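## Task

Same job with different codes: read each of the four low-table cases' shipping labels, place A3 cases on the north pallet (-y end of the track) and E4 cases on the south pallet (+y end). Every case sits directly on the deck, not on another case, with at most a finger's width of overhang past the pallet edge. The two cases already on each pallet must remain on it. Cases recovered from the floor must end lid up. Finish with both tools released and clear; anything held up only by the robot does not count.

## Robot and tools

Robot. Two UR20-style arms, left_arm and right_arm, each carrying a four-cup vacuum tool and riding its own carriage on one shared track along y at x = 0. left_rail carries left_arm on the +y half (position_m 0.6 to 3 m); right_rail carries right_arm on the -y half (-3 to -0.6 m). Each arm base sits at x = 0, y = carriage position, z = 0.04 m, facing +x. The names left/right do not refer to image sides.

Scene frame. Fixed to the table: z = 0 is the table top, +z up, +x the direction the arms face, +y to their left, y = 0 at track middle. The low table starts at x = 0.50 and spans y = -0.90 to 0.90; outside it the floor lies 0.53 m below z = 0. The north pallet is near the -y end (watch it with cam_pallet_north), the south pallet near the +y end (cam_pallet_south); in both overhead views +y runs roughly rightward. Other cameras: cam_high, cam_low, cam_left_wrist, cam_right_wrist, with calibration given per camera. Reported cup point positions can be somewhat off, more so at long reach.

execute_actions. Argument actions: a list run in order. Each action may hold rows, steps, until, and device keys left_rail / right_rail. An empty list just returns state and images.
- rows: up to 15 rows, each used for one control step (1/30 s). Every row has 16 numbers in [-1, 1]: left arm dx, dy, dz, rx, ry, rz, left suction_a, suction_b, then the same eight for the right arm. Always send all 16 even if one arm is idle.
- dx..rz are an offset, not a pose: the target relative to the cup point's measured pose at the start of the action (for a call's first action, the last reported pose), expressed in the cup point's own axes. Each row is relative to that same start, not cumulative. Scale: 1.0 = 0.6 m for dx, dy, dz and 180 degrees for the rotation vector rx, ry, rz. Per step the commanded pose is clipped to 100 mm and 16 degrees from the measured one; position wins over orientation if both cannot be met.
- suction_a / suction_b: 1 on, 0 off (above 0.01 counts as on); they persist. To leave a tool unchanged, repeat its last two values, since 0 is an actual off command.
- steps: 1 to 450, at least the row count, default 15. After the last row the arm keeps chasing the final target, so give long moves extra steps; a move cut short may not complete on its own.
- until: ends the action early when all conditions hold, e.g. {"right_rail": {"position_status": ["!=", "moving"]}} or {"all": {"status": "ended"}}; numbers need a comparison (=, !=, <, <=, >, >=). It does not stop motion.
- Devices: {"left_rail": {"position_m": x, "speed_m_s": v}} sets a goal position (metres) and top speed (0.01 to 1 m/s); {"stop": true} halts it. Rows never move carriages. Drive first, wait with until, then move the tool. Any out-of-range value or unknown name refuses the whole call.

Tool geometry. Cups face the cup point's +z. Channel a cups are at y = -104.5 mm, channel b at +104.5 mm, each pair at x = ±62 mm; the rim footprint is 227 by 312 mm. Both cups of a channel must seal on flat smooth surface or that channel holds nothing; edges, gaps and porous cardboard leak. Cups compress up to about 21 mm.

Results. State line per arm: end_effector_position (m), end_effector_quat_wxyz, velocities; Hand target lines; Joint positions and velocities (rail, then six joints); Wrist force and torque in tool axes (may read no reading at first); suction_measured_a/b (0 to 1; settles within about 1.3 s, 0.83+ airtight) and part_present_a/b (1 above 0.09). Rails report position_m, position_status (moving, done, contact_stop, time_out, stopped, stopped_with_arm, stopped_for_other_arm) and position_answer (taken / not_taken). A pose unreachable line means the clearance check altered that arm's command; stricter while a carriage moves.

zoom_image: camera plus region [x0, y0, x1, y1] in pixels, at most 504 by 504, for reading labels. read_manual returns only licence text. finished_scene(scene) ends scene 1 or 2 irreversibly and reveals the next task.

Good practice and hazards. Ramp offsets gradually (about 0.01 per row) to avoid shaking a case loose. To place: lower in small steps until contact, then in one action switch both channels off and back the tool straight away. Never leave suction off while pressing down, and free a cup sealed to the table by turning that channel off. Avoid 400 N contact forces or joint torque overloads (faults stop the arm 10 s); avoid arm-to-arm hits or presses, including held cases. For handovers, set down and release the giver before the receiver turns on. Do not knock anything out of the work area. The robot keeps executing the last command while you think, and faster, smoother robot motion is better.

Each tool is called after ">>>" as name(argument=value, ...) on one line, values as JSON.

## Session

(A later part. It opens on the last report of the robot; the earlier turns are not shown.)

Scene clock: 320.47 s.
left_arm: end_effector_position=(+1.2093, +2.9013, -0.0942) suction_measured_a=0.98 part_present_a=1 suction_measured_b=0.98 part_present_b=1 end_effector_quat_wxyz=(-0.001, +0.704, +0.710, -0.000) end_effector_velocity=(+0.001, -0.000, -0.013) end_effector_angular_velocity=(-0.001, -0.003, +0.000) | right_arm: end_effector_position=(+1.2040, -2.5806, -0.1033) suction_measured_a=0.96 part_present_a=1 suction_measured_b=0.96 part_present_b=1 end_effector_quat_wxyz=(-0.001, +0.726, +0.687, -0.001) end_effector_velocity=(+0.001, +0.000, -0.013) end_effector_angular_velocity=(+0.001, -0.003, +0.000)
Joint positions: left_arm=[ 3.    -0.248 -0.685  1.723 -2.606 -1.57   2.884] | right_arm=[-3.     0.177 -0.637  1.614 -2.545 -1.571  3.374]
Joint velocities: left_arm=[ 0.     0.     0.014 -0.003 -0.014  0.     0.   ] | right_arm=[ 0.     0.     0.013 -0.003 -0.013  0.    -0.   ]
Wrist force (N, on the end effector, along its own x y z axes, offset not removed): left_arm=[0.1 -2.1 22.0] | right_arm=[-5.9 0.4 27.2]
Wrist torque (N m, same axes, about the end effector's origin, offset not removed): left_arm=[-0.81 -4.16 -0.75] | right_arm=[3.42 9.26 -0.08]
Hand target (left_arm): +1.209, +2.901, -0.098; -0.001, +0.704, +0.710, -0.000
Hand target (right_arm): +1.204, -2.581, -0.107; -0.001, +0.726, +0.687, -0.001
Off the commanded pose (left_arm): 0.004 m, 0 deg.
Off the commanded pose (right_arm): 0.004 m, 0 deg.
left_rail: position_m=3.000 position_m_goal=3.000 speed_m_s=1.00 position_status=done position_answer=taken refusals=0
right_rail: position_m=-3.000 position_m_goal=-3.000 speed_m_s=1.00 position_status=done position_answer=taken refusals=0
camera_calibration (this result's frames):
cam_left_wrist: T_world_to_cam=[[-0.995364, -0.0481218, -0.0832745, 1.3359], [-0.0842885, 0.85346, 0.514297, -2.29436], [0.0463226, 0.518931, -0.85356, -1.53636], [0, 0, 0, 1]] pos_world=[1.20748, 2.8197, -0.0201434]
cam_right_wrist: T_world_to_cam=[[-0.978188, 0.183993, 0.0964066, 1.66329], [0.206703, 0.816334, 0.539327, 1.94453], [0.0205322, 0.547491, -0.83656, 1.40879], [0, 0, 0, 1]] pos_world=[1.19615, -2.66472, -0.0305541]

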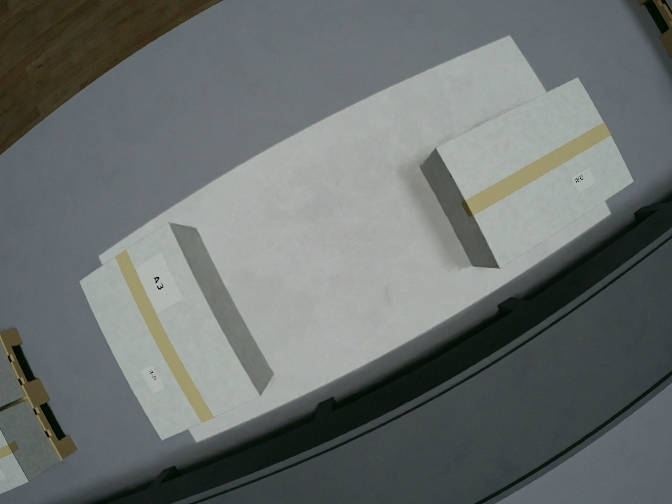

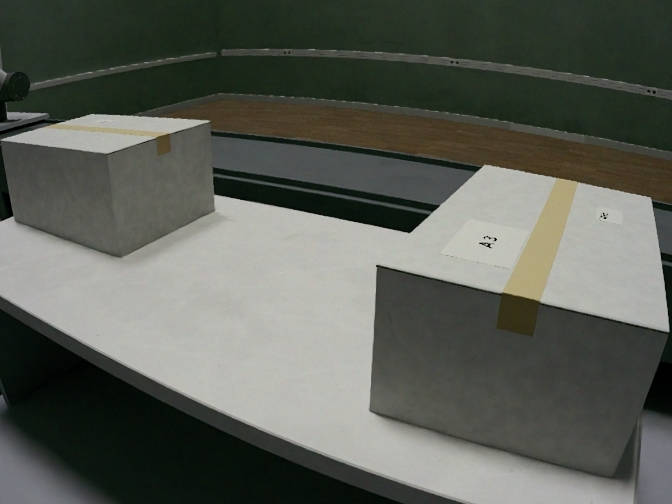

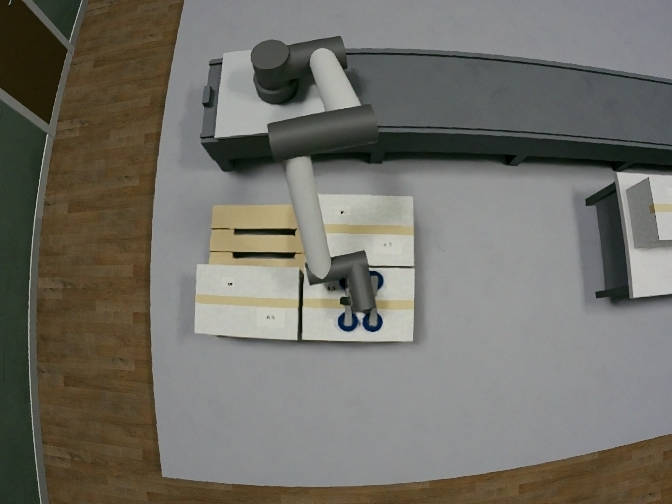

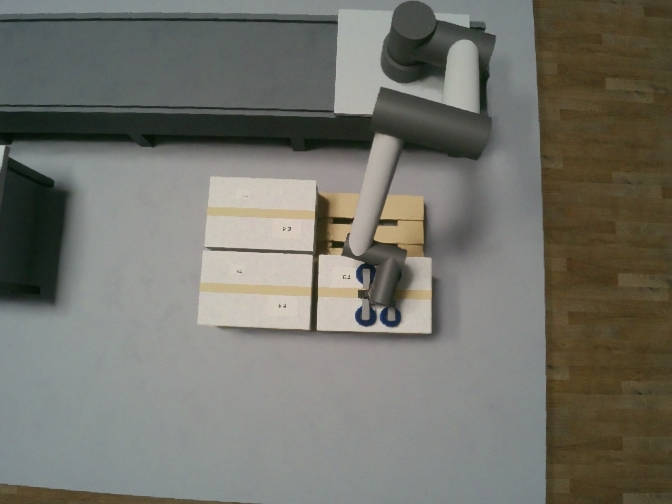

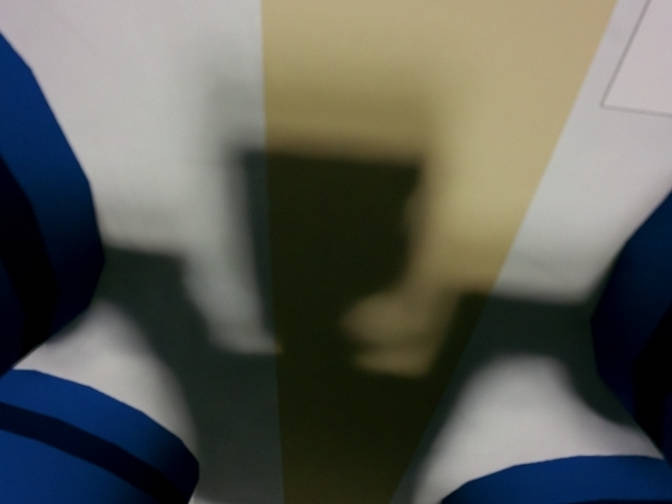

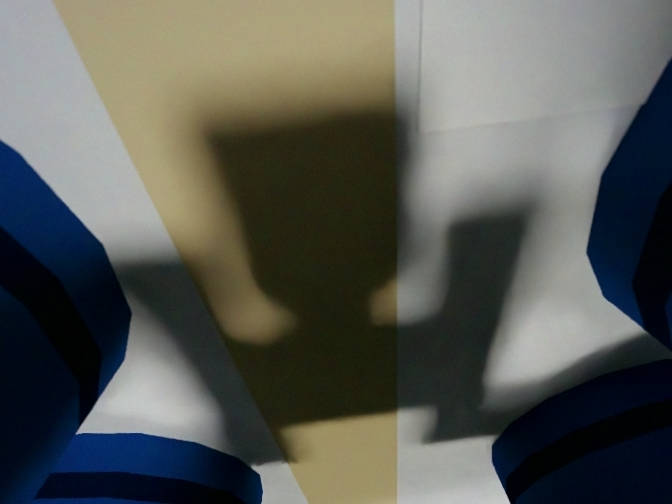

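>>> execute_actions(actions=[])

Scene clock: 321.37 s.
left_arm: end_effector_position=(+1.2092, +2.9013, -0.0979) suction_measured_a=0.98 part_present_a=1 suction_measured_b=0.98 part_present_b=1 end_effector_quat_wxyz=(-0.001, +0.704, +0.710, -0.000) end_effector_velocity=(-0.000, +0.000, -0.000) end_effector_angular_velocity=(+0.000, +0.000, +0.000) | right_arm: end_effector_position=(+1.2040, -2.5806, -0.1070) suction_measured_a=0.96 part_present_a=1 suction_measured_b=0.96 part_present_b=1 end_effector_quat_wxyz=(-0.001, +0.726, +0.687, -0.001) end_effector_velocity=(-0.000, -0.000, -0.000) end_effector_angular_velocity=(-0.000, +0.000, -0.000)
Joint positions: left_arm=[ 3.    -0.248 -0.682  1.722 -2.609 -1.57   2.884] | right_arm=[-3.     0.177 -0.634  1.614 -2.548 -1.571  3.374]
Joint velocities: left_arm=[ 0.  0.  0. -0. -0. -0.  0.] | right_arm=[ 0.  0.  0. -0. -0. -0.  0.]
Wrist force (N, on the end effector, along its own x y z axes, offset not removed): left_arm=[-4.3 -1.9 24.4] | right_arm=[-2.9 5.1 34.7]
Wrist torque (N m, same axes, about the end effector's origin, offset not removed): left_arm=[-1.43 -3.85 -0.69] | right_arm=[3.54 9.44 -0.30]
Hand target (left_arm): +1.209, +2.901, -0.098; -0.001, +0.704, +0.710, -0.000
Hand target (right_arm): +1.204, -2.581, -0.107; -0.001, +0.726, +0.687, -0.001
Off the commanded pose (left_arm): 0.000 m, 0 deg.
Off the commanded pose (right_arm): 0.000 m, 0 deg.
left_rail: position_m=3.000 position_m_goal=3.000 speed_m_s=1.00 position_status=done position_answer=taken refusals=0
right_rail: position_m=-3.000 position_m_goal=-3.000 speed_m_s=1.00 position_status=done position_answer=taken refusals=0
camera_calibration (this result's frames):
cam_left_wrist: T_world_to_cam=[[-0.995369, -0.0481196, -0.0832215, 1.33555], [-0.08426, 0.853453, 0.514313, -2.29249], [0.0462771, 0.518943, -0.853555, -1.53949], [0, 0, 0, 1]] pos_world=[1.20744, 2.81971, -0.0238392]
cam_right_wrist: T_world_to_cam=[[-0.978183, 0.183992, 0.0964583, 1.6636], [0.20673, 0.816339, 0.539307, 1.94652], [0.0204853, 0.547482, -0.836566, 1.40573], [0, 0, 0, 1]] pos_world=[1.1961, -2.66472, -0.0342519]

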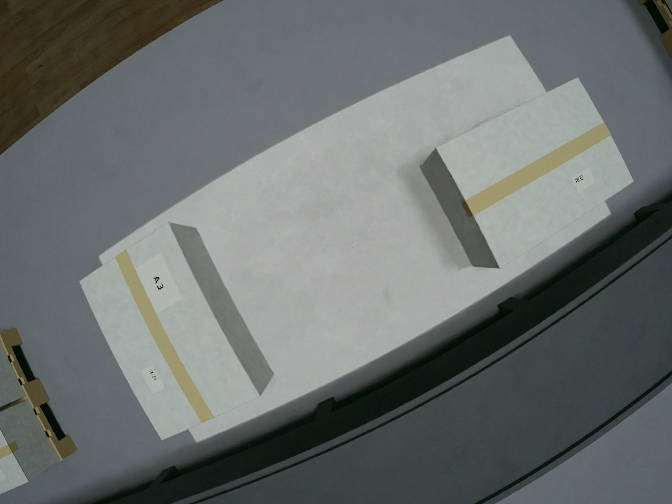

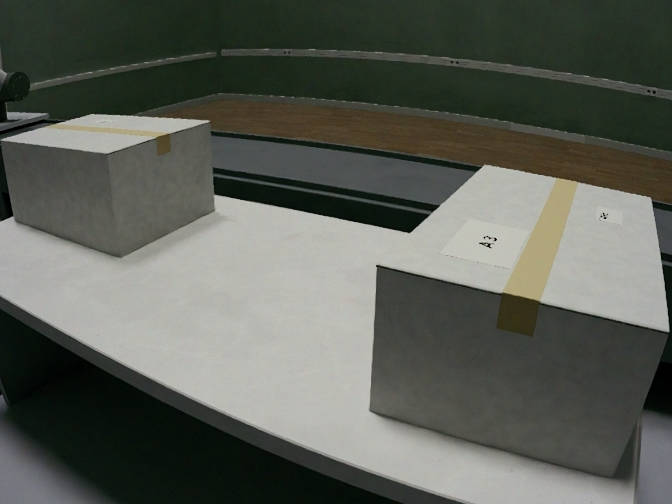

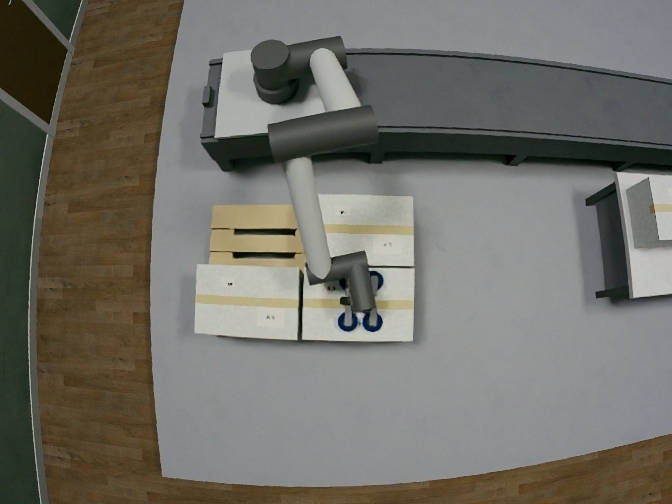

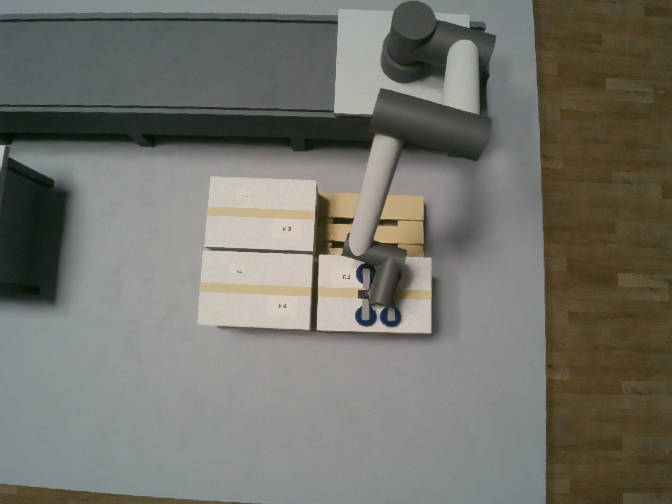

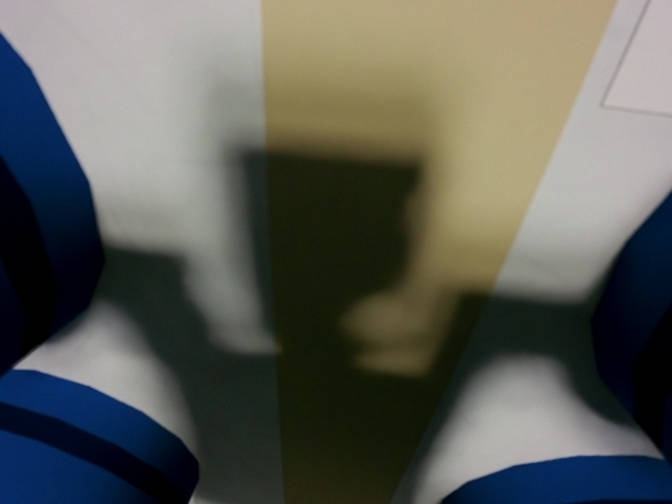

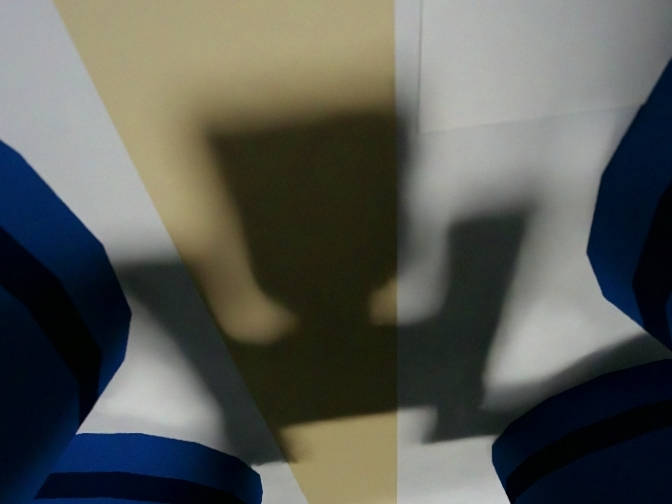

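>>> execute_actions(actions=[{"rows": [[0,0,0.004,0,0,0,1,1, 0,0,0.004,0,0,0,1,1],[0,0,0.0067,0,0,0,1,1, 0,0,0.0067,0,0,0,1,1]], "steps": 2}])

Scene clock: 322.97 s.
left_arm: end_effector_position=(+1.2093, +2.9013, -0.0982) suction_measured_a=0.98 part_present_a=1 suction_measured_b=0.98 part_present_b=1 end_effector_quat_wxyz=(-0.001, +0.704, +0.710, -0.000) end_effector_velocity=(+0.001, -0.000, -0.013) end_effector_angular_velocity=(-0.001, -0.003, -0.000) | right_arm: end_effector_position=(+1.2040, -2.5806, -0.1073) suction_measured_a=0.96 part_present_a=1 suction_measured_b=0.96 part_present_b=1 end_effector_quat_wxyz=(-0.001, +0.726, +0.687, -0.001) end_effector_velocity=(+0.001, +0.000, -0.013) end_effector_angular_velocity=(+0.001, -0.003, +0.000)
Joint positions: left_arm=[ 3.    -0.248 -0.681  1.722 -2.609 -1.57   2.884] | right_arm=[-3.     0.177 -0.634  1.614 -2.548 -1.571  3.374]
Joint velocities: left_arm=[ 0.     0.     0.014 -0.003 -0.014 -0.     0.   ] | right_arm=[ 0.    -0.     0.013 -0.003 -0.013  0.    -0.   ]
Wrist force (N, on the end effector, along its own x y z axes, offset not removed): left_arm=[-2.9 -5.4 22.4] | right_arm=[-5.1 -1.1 28.6]
Wrist torque (N m, same axes, about the end effector's origin, offset not removed): left_arm=[-1.31 -3.76 -0.62] | right_arm=[3.19 9.12 -0.11]
Hand target (left_arm): +1.209, +2.901, -0.102; -0.001, +0.704, +0.710, -0.000
Hand target (right_arm): +1.204, -2.581, -0.111; -0.001, +0.726, +0.687, -0.001
Off the commanded pose (left_arm): 0.004 m, 0 deg.
Off the commanded pose (right_arm): 0.004 m, 0 deg.
left_rail: position_m=3.000 position_m_goal=3.000 speed_m_s=1.00 position_status=done position_answer=taken refusals=0
right_rail: position_m=-3.000 position_m_goal=-3.000 speed_m_s=1.00 position_status=done position_answer=taken refusals=0
camera_calibration (this result's frames):
cam_left_wrist: T_world_to_cam=[[-0.995365, -0.0481204, -0.083262, 1.33554], [-0.0842811, 0.853459, 0.514301, -2.29231], [0.0463123, 0.518934, -0.853559, -1.53978], [0, 0, 0, 1]] pos_world=[1.20746, 2.8197, -0.0241511]
cam_right_wrist: T_world_to_cam=[[-0.978184, 0.18401, 0.0964165, 1.66369], [0.206723, 0.816331, 0.539323, 1.94667], [0.0205332, 0.547488, -0.836561, 1.40543], [0, 0, 0, 1]] pos_world=[1.19612, -2.66472, -0.0345612]

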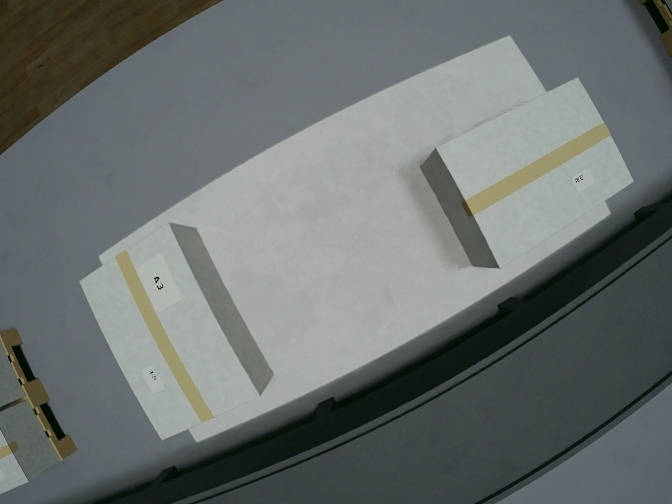

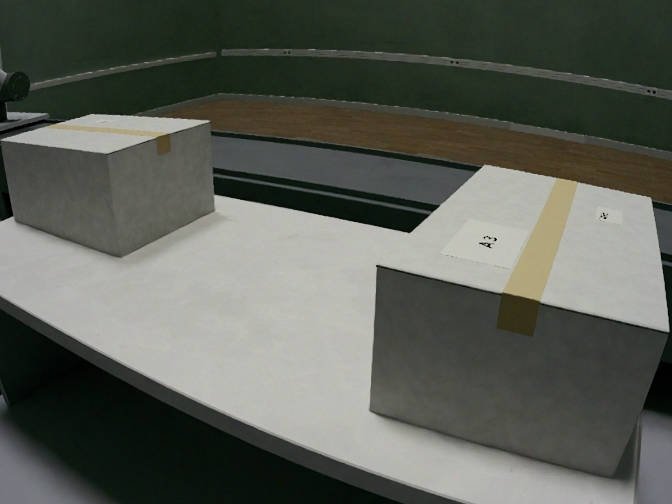

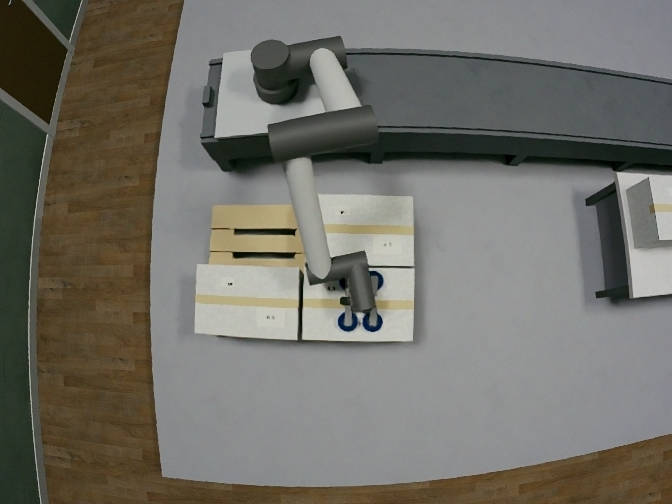

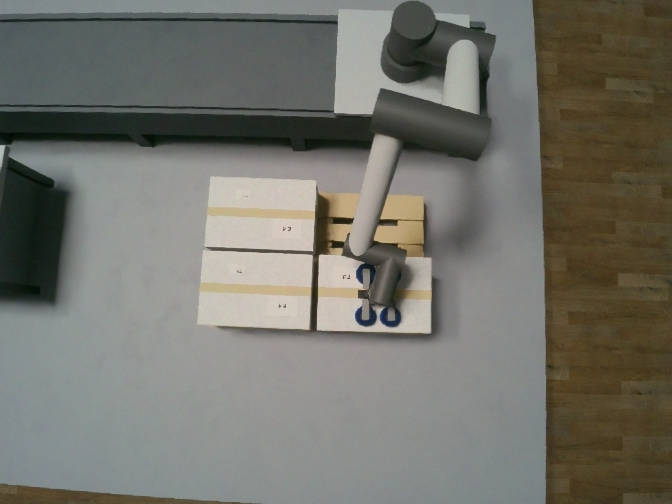

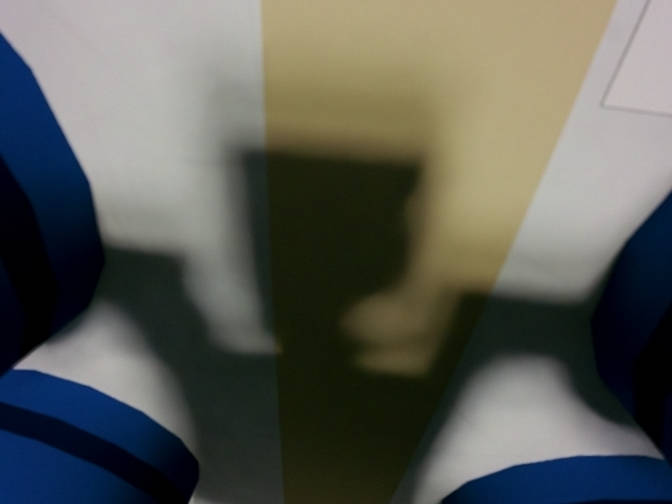

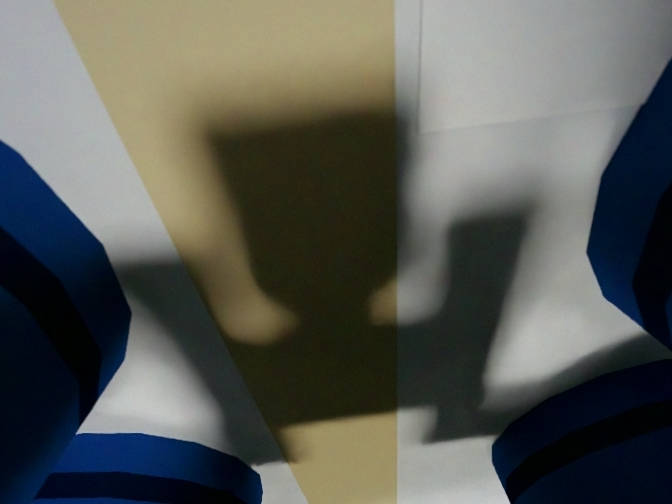

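>>> execute_actions(actions=[])

Scene clock: 324.60 s.
left_arm: end_effector_position=(+1.2092, +2.9013, -0.1019) suction_measured_a=0.98 part_present_a=1 suction_measured_b=0.98 part_present_b=1 end_effector_quat_wxyz=(-0.001, +0.704, +0.710, -0.000) end_effector_velocity=(-0.000, -0.000, -0.000) end_effector_angular_velocity=(-0.000, +0.000, -0.000) | right_arm: end_effector_position=(+1.2039, -2.5806, -0.1110) suction_measured_a=0.96 part_present_a=1 suction_measured_b=0.96 part_present_b=1 end_effector_quat_wxyz=(-0.001, +0.726, +0.687, -0.001) end_effector_velocity=(+0.000, +0.000, -0.000) end_effector_angular_velocity=(+0.000, -0.000, +0.000)
Joint positions: left_arm=[ 3.    -0.248 -0.678  1.722 -2.612 -1.57   2.884] | right_arm=[-3.     0.177 -0.63   1.613 -2.551 -1.571  3.374]
Joint velocities: left_arm=[ 0. -0.  0.  0.  0. -0.  0.] | right_arm=[ 0.  0.  0.  0. -0.  0. -0.]
Wrist force (N, on the end effector, along its own x y z axes, offset not removed): left_arm=[-3.9 1.2 28.2] | right_arm=[-3.9 0.0 31.4]
Wrist torque (N m, same axes, about the end effector's origin, offset not removed): left_arm=[-1.12 -3.93 -0.72] | right_arm=[2.95 9.52 -0.21]
Hand target (left_arm): +1.209, +2.901, -0.102; -0.001, +0.704, +0.710, -0.000
Hand target (right_arm): +1.204, -2.581, -0.111; -0.001, +0.726, +0.687, -0.001
Off the commanded pose (left_arm): 0.000 m, 0 deg.
Off the commanded pose (right_arm): 0.000 m, 0 deg.
left_rail: position_m=3.000 position_m_goal=3.000 speed_m_s=1.00 position_status=done position_answer=taken refusals=0
right_rail: position_m=-3.000 position_m_goal=-3.000 speed_m_s=1.00 position_status=done position_answer=taken refusals=0
camera_calibration (this result's frames):
cam_left_wrist: T_world_to_cam=[[-0.99537, -0.0481193, -0.0832073, 1.3352], [-0.0842525, 0.853452, 0.514317, -2.29044], [0.0462648, 0.518946, -0.853554, -1.54291], [0, 0, 0, 1]] pos_world=[1.20742, 2.81971, -0.0278505]
cam_right_wrist: T_world_to_cam=[[-0.978183, 0.183986, 0.0964705, 1.66395], [0.206733, 0.816342, 0.539303, 1.9487], [0.0204714, 0.547481, -0.836568, 1.40239], [0, 0, 0, 1]] pos_world=[1.19608, -2.66473, -0.0382624]

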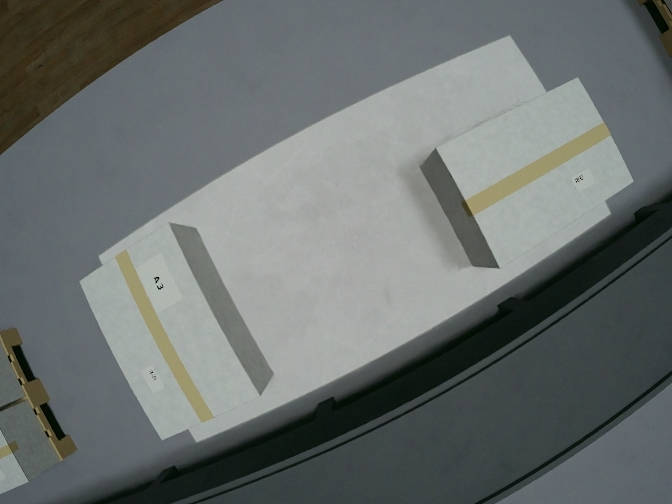

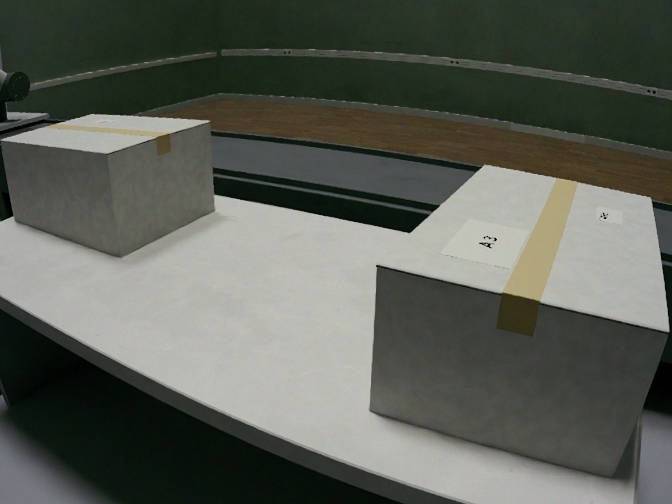

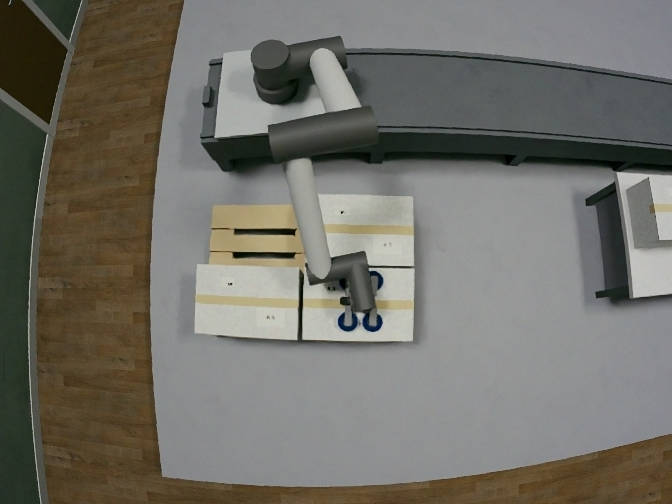

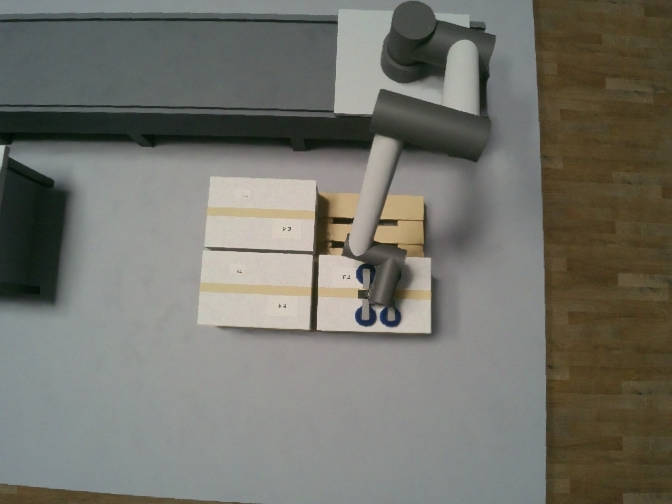

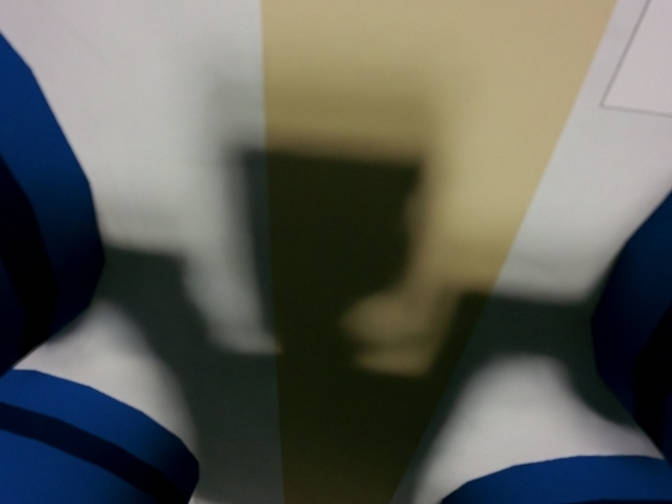

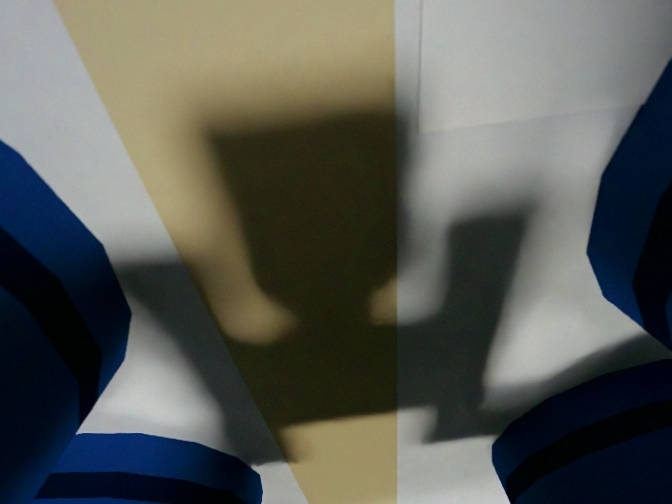

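>>> execute_actions(actions=[{"rows": [[0,0,0.004,0,0,0,1,1, 0,0,0.004,0,0,0,1,1],[0,0,0.0067,0,0,0,1,1, 0,0,0.0067,0,0,0,1,1]], "steps": 2}])

Scene clock: 326.13 s.
left_arm: end_effector_position=(+1.2092, +2.9013, -0.1022) suction_measured_a=0.98 part_present_a=1 suction_measured_b=0.98 part_present_b=1 end_effector_quat_wxyz=(-0.001, +0.704, +0.710, -0.000) end_effector_velocity=(+0.001, -0.000, -0.013) end_effector_angular_velocity=(-0.001, -0.003, +0.000) | right_arm: end_effector_position=(+1.2040, -2.5806, -0.1113) suction_measured_a=0.96 part_present_a=1 suction_measured_b=0.96 part_present_b=1 end_effector_quat_wxyz=(-0.001, +0.726, +0.687, -0.001) end_effector_velocity=(+0.001, +0.000, -0.013) end_effector_angular_velocity=(+0.001, -0.003, +0.000)
Joint positions: left_arm=[ 3.    -0.248 -0.677  1.722 -2.613 -1.57   2.884] | right_arm=[-3.     0.177 -0.63   1.613 -2.551 -1.571  3.374]
Joint velocities: left_arm=[ 0.     0.     0.014 -0.003 -0.014  0.     0.   ] | right_arm=[ 0.     0.     0.013 -0.003 -0.013  0.    -0.   ]
Wrist force (N, on the end effector, along its own x y z axes, offset not removed): left_arm=[-6.7 -5.9 19.6] | right_arm=[-4.6 1.0 27.0]
Wrist torque (N m, same axes, about the end effector's origin, offset not removed): left_arm=[-1.32 -3.29 -0.54] | right_arm=[3.56 9.12 -0.09]
Hand target (left_arm): +1.209, +2.901, -0.106; -0.001, +0.704, +0.710, -0.000
Hand target (right_arm): +1.204, -2.581, -0.115; -0.001, +0.726, +0.687, -0.001
Off the commanded pose (left_arm): 0.004 m, 0 deg.
Off the commanded pose (right_arm): 0.004 m, 0 deg.
left_rail: position_m=3.000 position_m_goal=3.000 speed_m_s=1.00 position_status=done position_answer=taken refusals=0
right_rail: position_m=-3.000 position_m_goal=-3.000 speed_m_s=1.00 position_status=done position_answer=taken refusals=0
camera_calibration (this result's frames):
cam_left_wrist: T_world_to_cam=[[-0.995366, -0.0481197, -0.083248, 1.33518], [-0.0842734, 0.853457, 0.514305, -2.29027], [0.0463004, 0.518937, -0.853557, -1.54319], [0, 0, 0, 1]] pos_world=[1.20744, 2.81971, -0.0281576]
cam_right_wrist: T_world_to_cam=[[-0.978188, 0.183984, 0.0964287, 1.66399], [0.206708, 0.816338, 0.539318, 1.94887], [0.0205078, 0.547487, -0.836563, 1.40211], [0, 0, 0, 1]] pos_world=[1.19609, -2.66472, -0.0385676]

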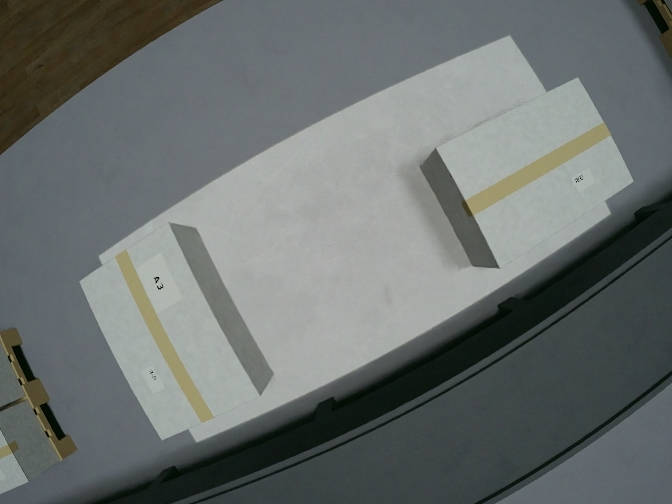

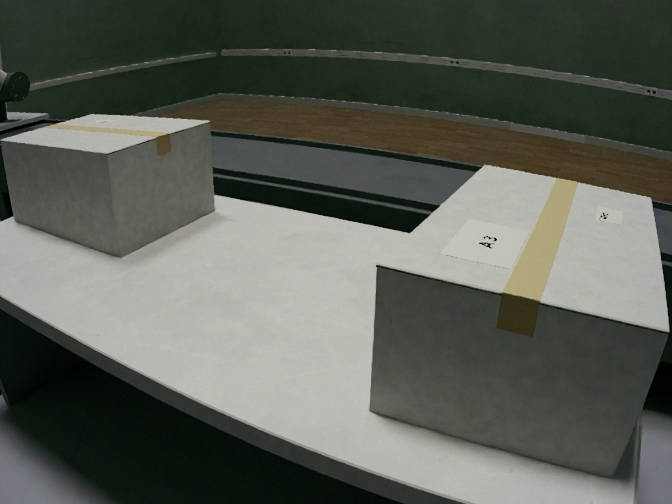

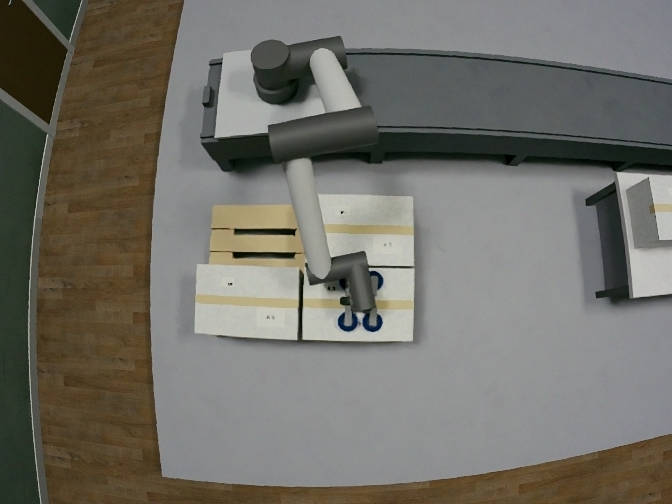

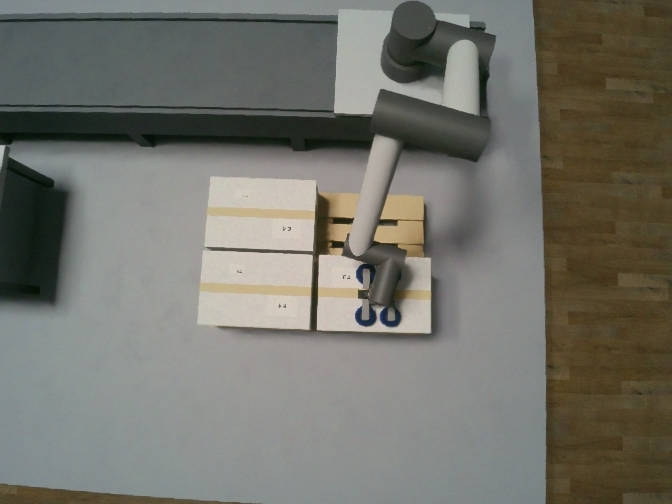

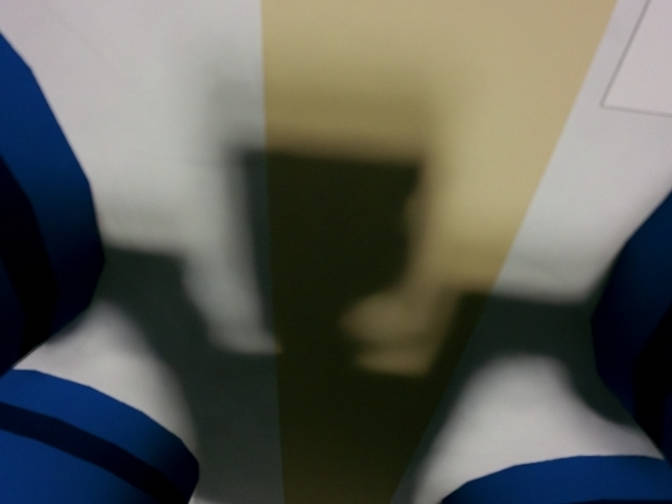

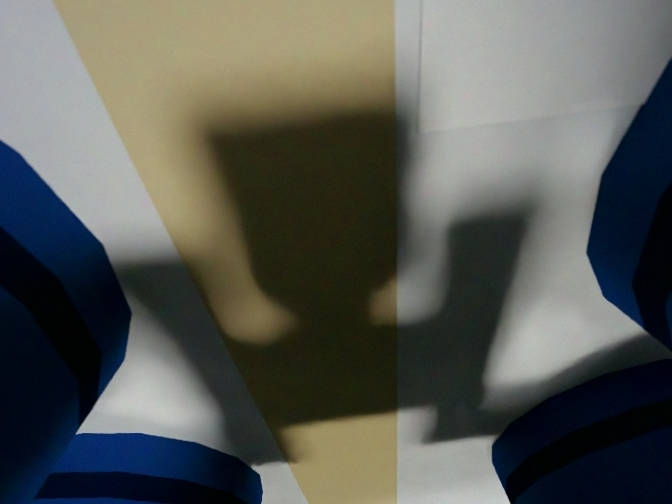

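>>> execute_actions(actions=[])

Scene clock: 326.97 s.
left_arm: end_effector_position=(+1.2093, +2.9013, -0.1058) suction_measured_a=0.98 part_present_a=1 suction_measured_b=0.98 part_present_b=1 end_effector_quat_wxyz=(-0.001, +0.704, +0.710, -0.000) end_effector_velocity=(-0.000, +0.000, -0.000) end_effector_angular_velocity=(+0.000, +0.000, +0.000) | right_arm: end_effector_position=(+1.2039, -2.5806, -0.1150) suction_measured_a=0.96 part_present_a=1 suction_measured_b=0.96 part_present_b=1 end_effector_quat_wxyz=(-0.001, +0.726, +0.687, -0.001) end_effector_velocity=(-0.000, -0.000, -0.000) end_effector_angular_velocity=(-0.000, +0.000, -0.000)
Joint positions: left_arm=[ 3.    -0.248 -0.674  1.721 -2.616 -1.57   2.884] | right_arm=[-3.     0.177 -0.626  1.613 -2.554 -1.571  3.374]
Joint velocities: left_arm=[ 0. -0.  0.  0.  0.  0. -0.] | right_arm=[ 0.  0.  0. -0. -0. -0.  0.]
Wrist force (N, on the end effector, along its own x y z axes, offset not removed): left_arm=[15.9 -26.7 -31.2] | right_arm=[-7.0 3.2 35.8]
Wrist torque (N m, same axes, about the end effector's origin, offset not removed): left_arm=[-5.58 -13.13 1.41] | right_arm=[3.28 9.90 -0.25]
Hand target (left_arm): +1.209, +2.901, -0.106; -0.001, +0.704, +0.710, -0.000
Hand target (right_arm): +1.204, -2.581, -0.115; -0.001, +0.726, +0.687, -0.001
Off the commanded pose (left_arm): 0.000 m, 0 deg.
Off the commanded pose (right_arm): 0.000 m, 0 deg.
left_rail: position_m=3.000 position_m_goal=3.000 speed_m_s=1.00 position_status=done position_answer=taken refusals=0
right_rail: position_m=-3.000 position_m_goal=-3.000 speed_m_s=1.00 position_status=done position_answer=taken refusals=0
camera_calibration (this result's frames):
cam_left_wrist: T_world_to_cam=[[-0.995361, -0.0480976, -0.0833277, 1.33483], [-0.0842924, 0.853495, 0.514239, -2.28853], [0.0463861, 0.518877, -0.853589, -1.54617], [0, 0, 0, 1]] pos_world=[1.20745, 2.81973, -0.0317137]
cam_right_wrist: T_world_to_cam=[[-0.978184, 0.183979, 0.0964802, 1.66429], [0.206732, 0.816345, 0.539299, 1.95087], [0.0204584, 0.547479, -0.836569, 1.39906], [0, 0, 0, 1]] pos_world=[1.19605, -2.66473, -0.0422644]

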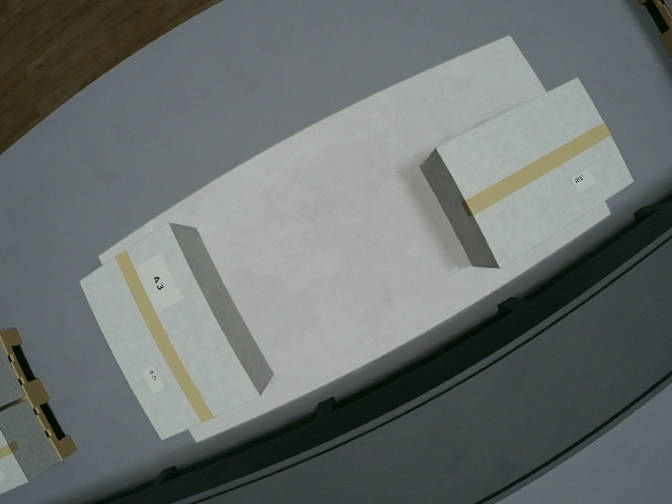

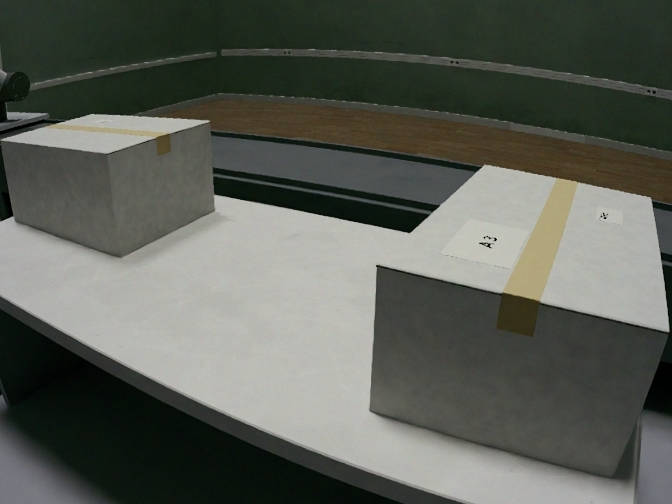

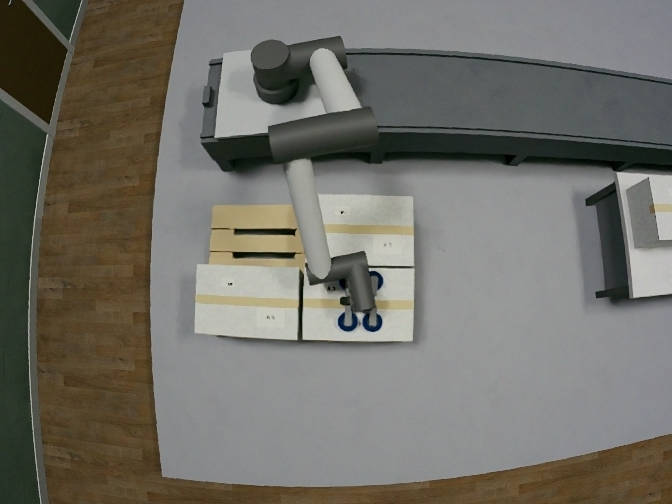

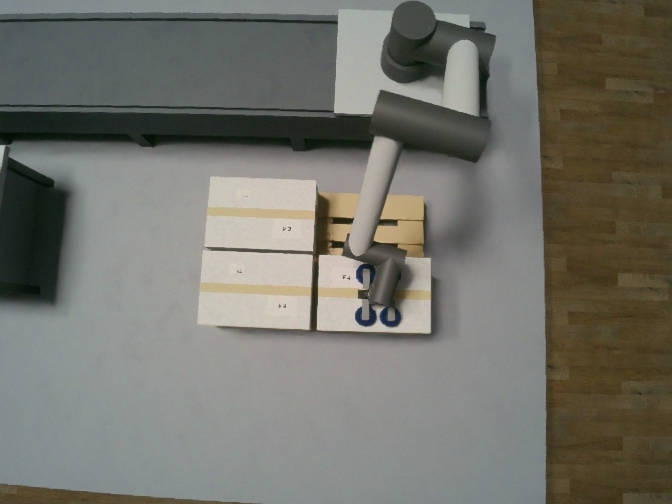

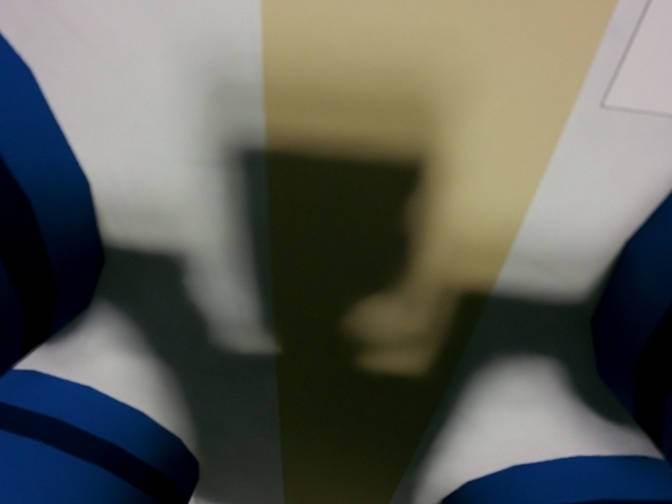

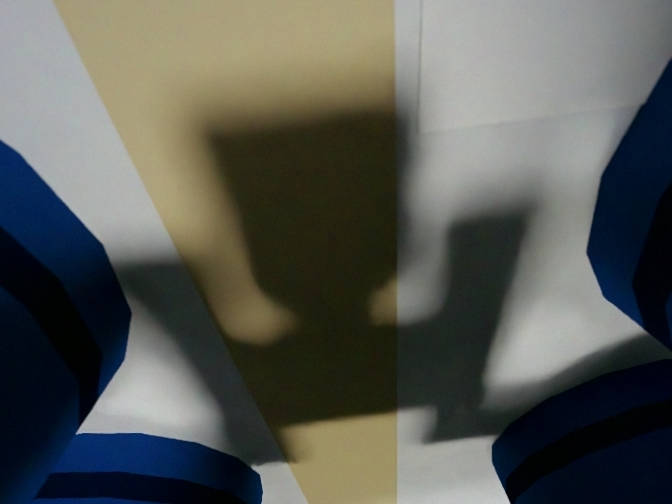

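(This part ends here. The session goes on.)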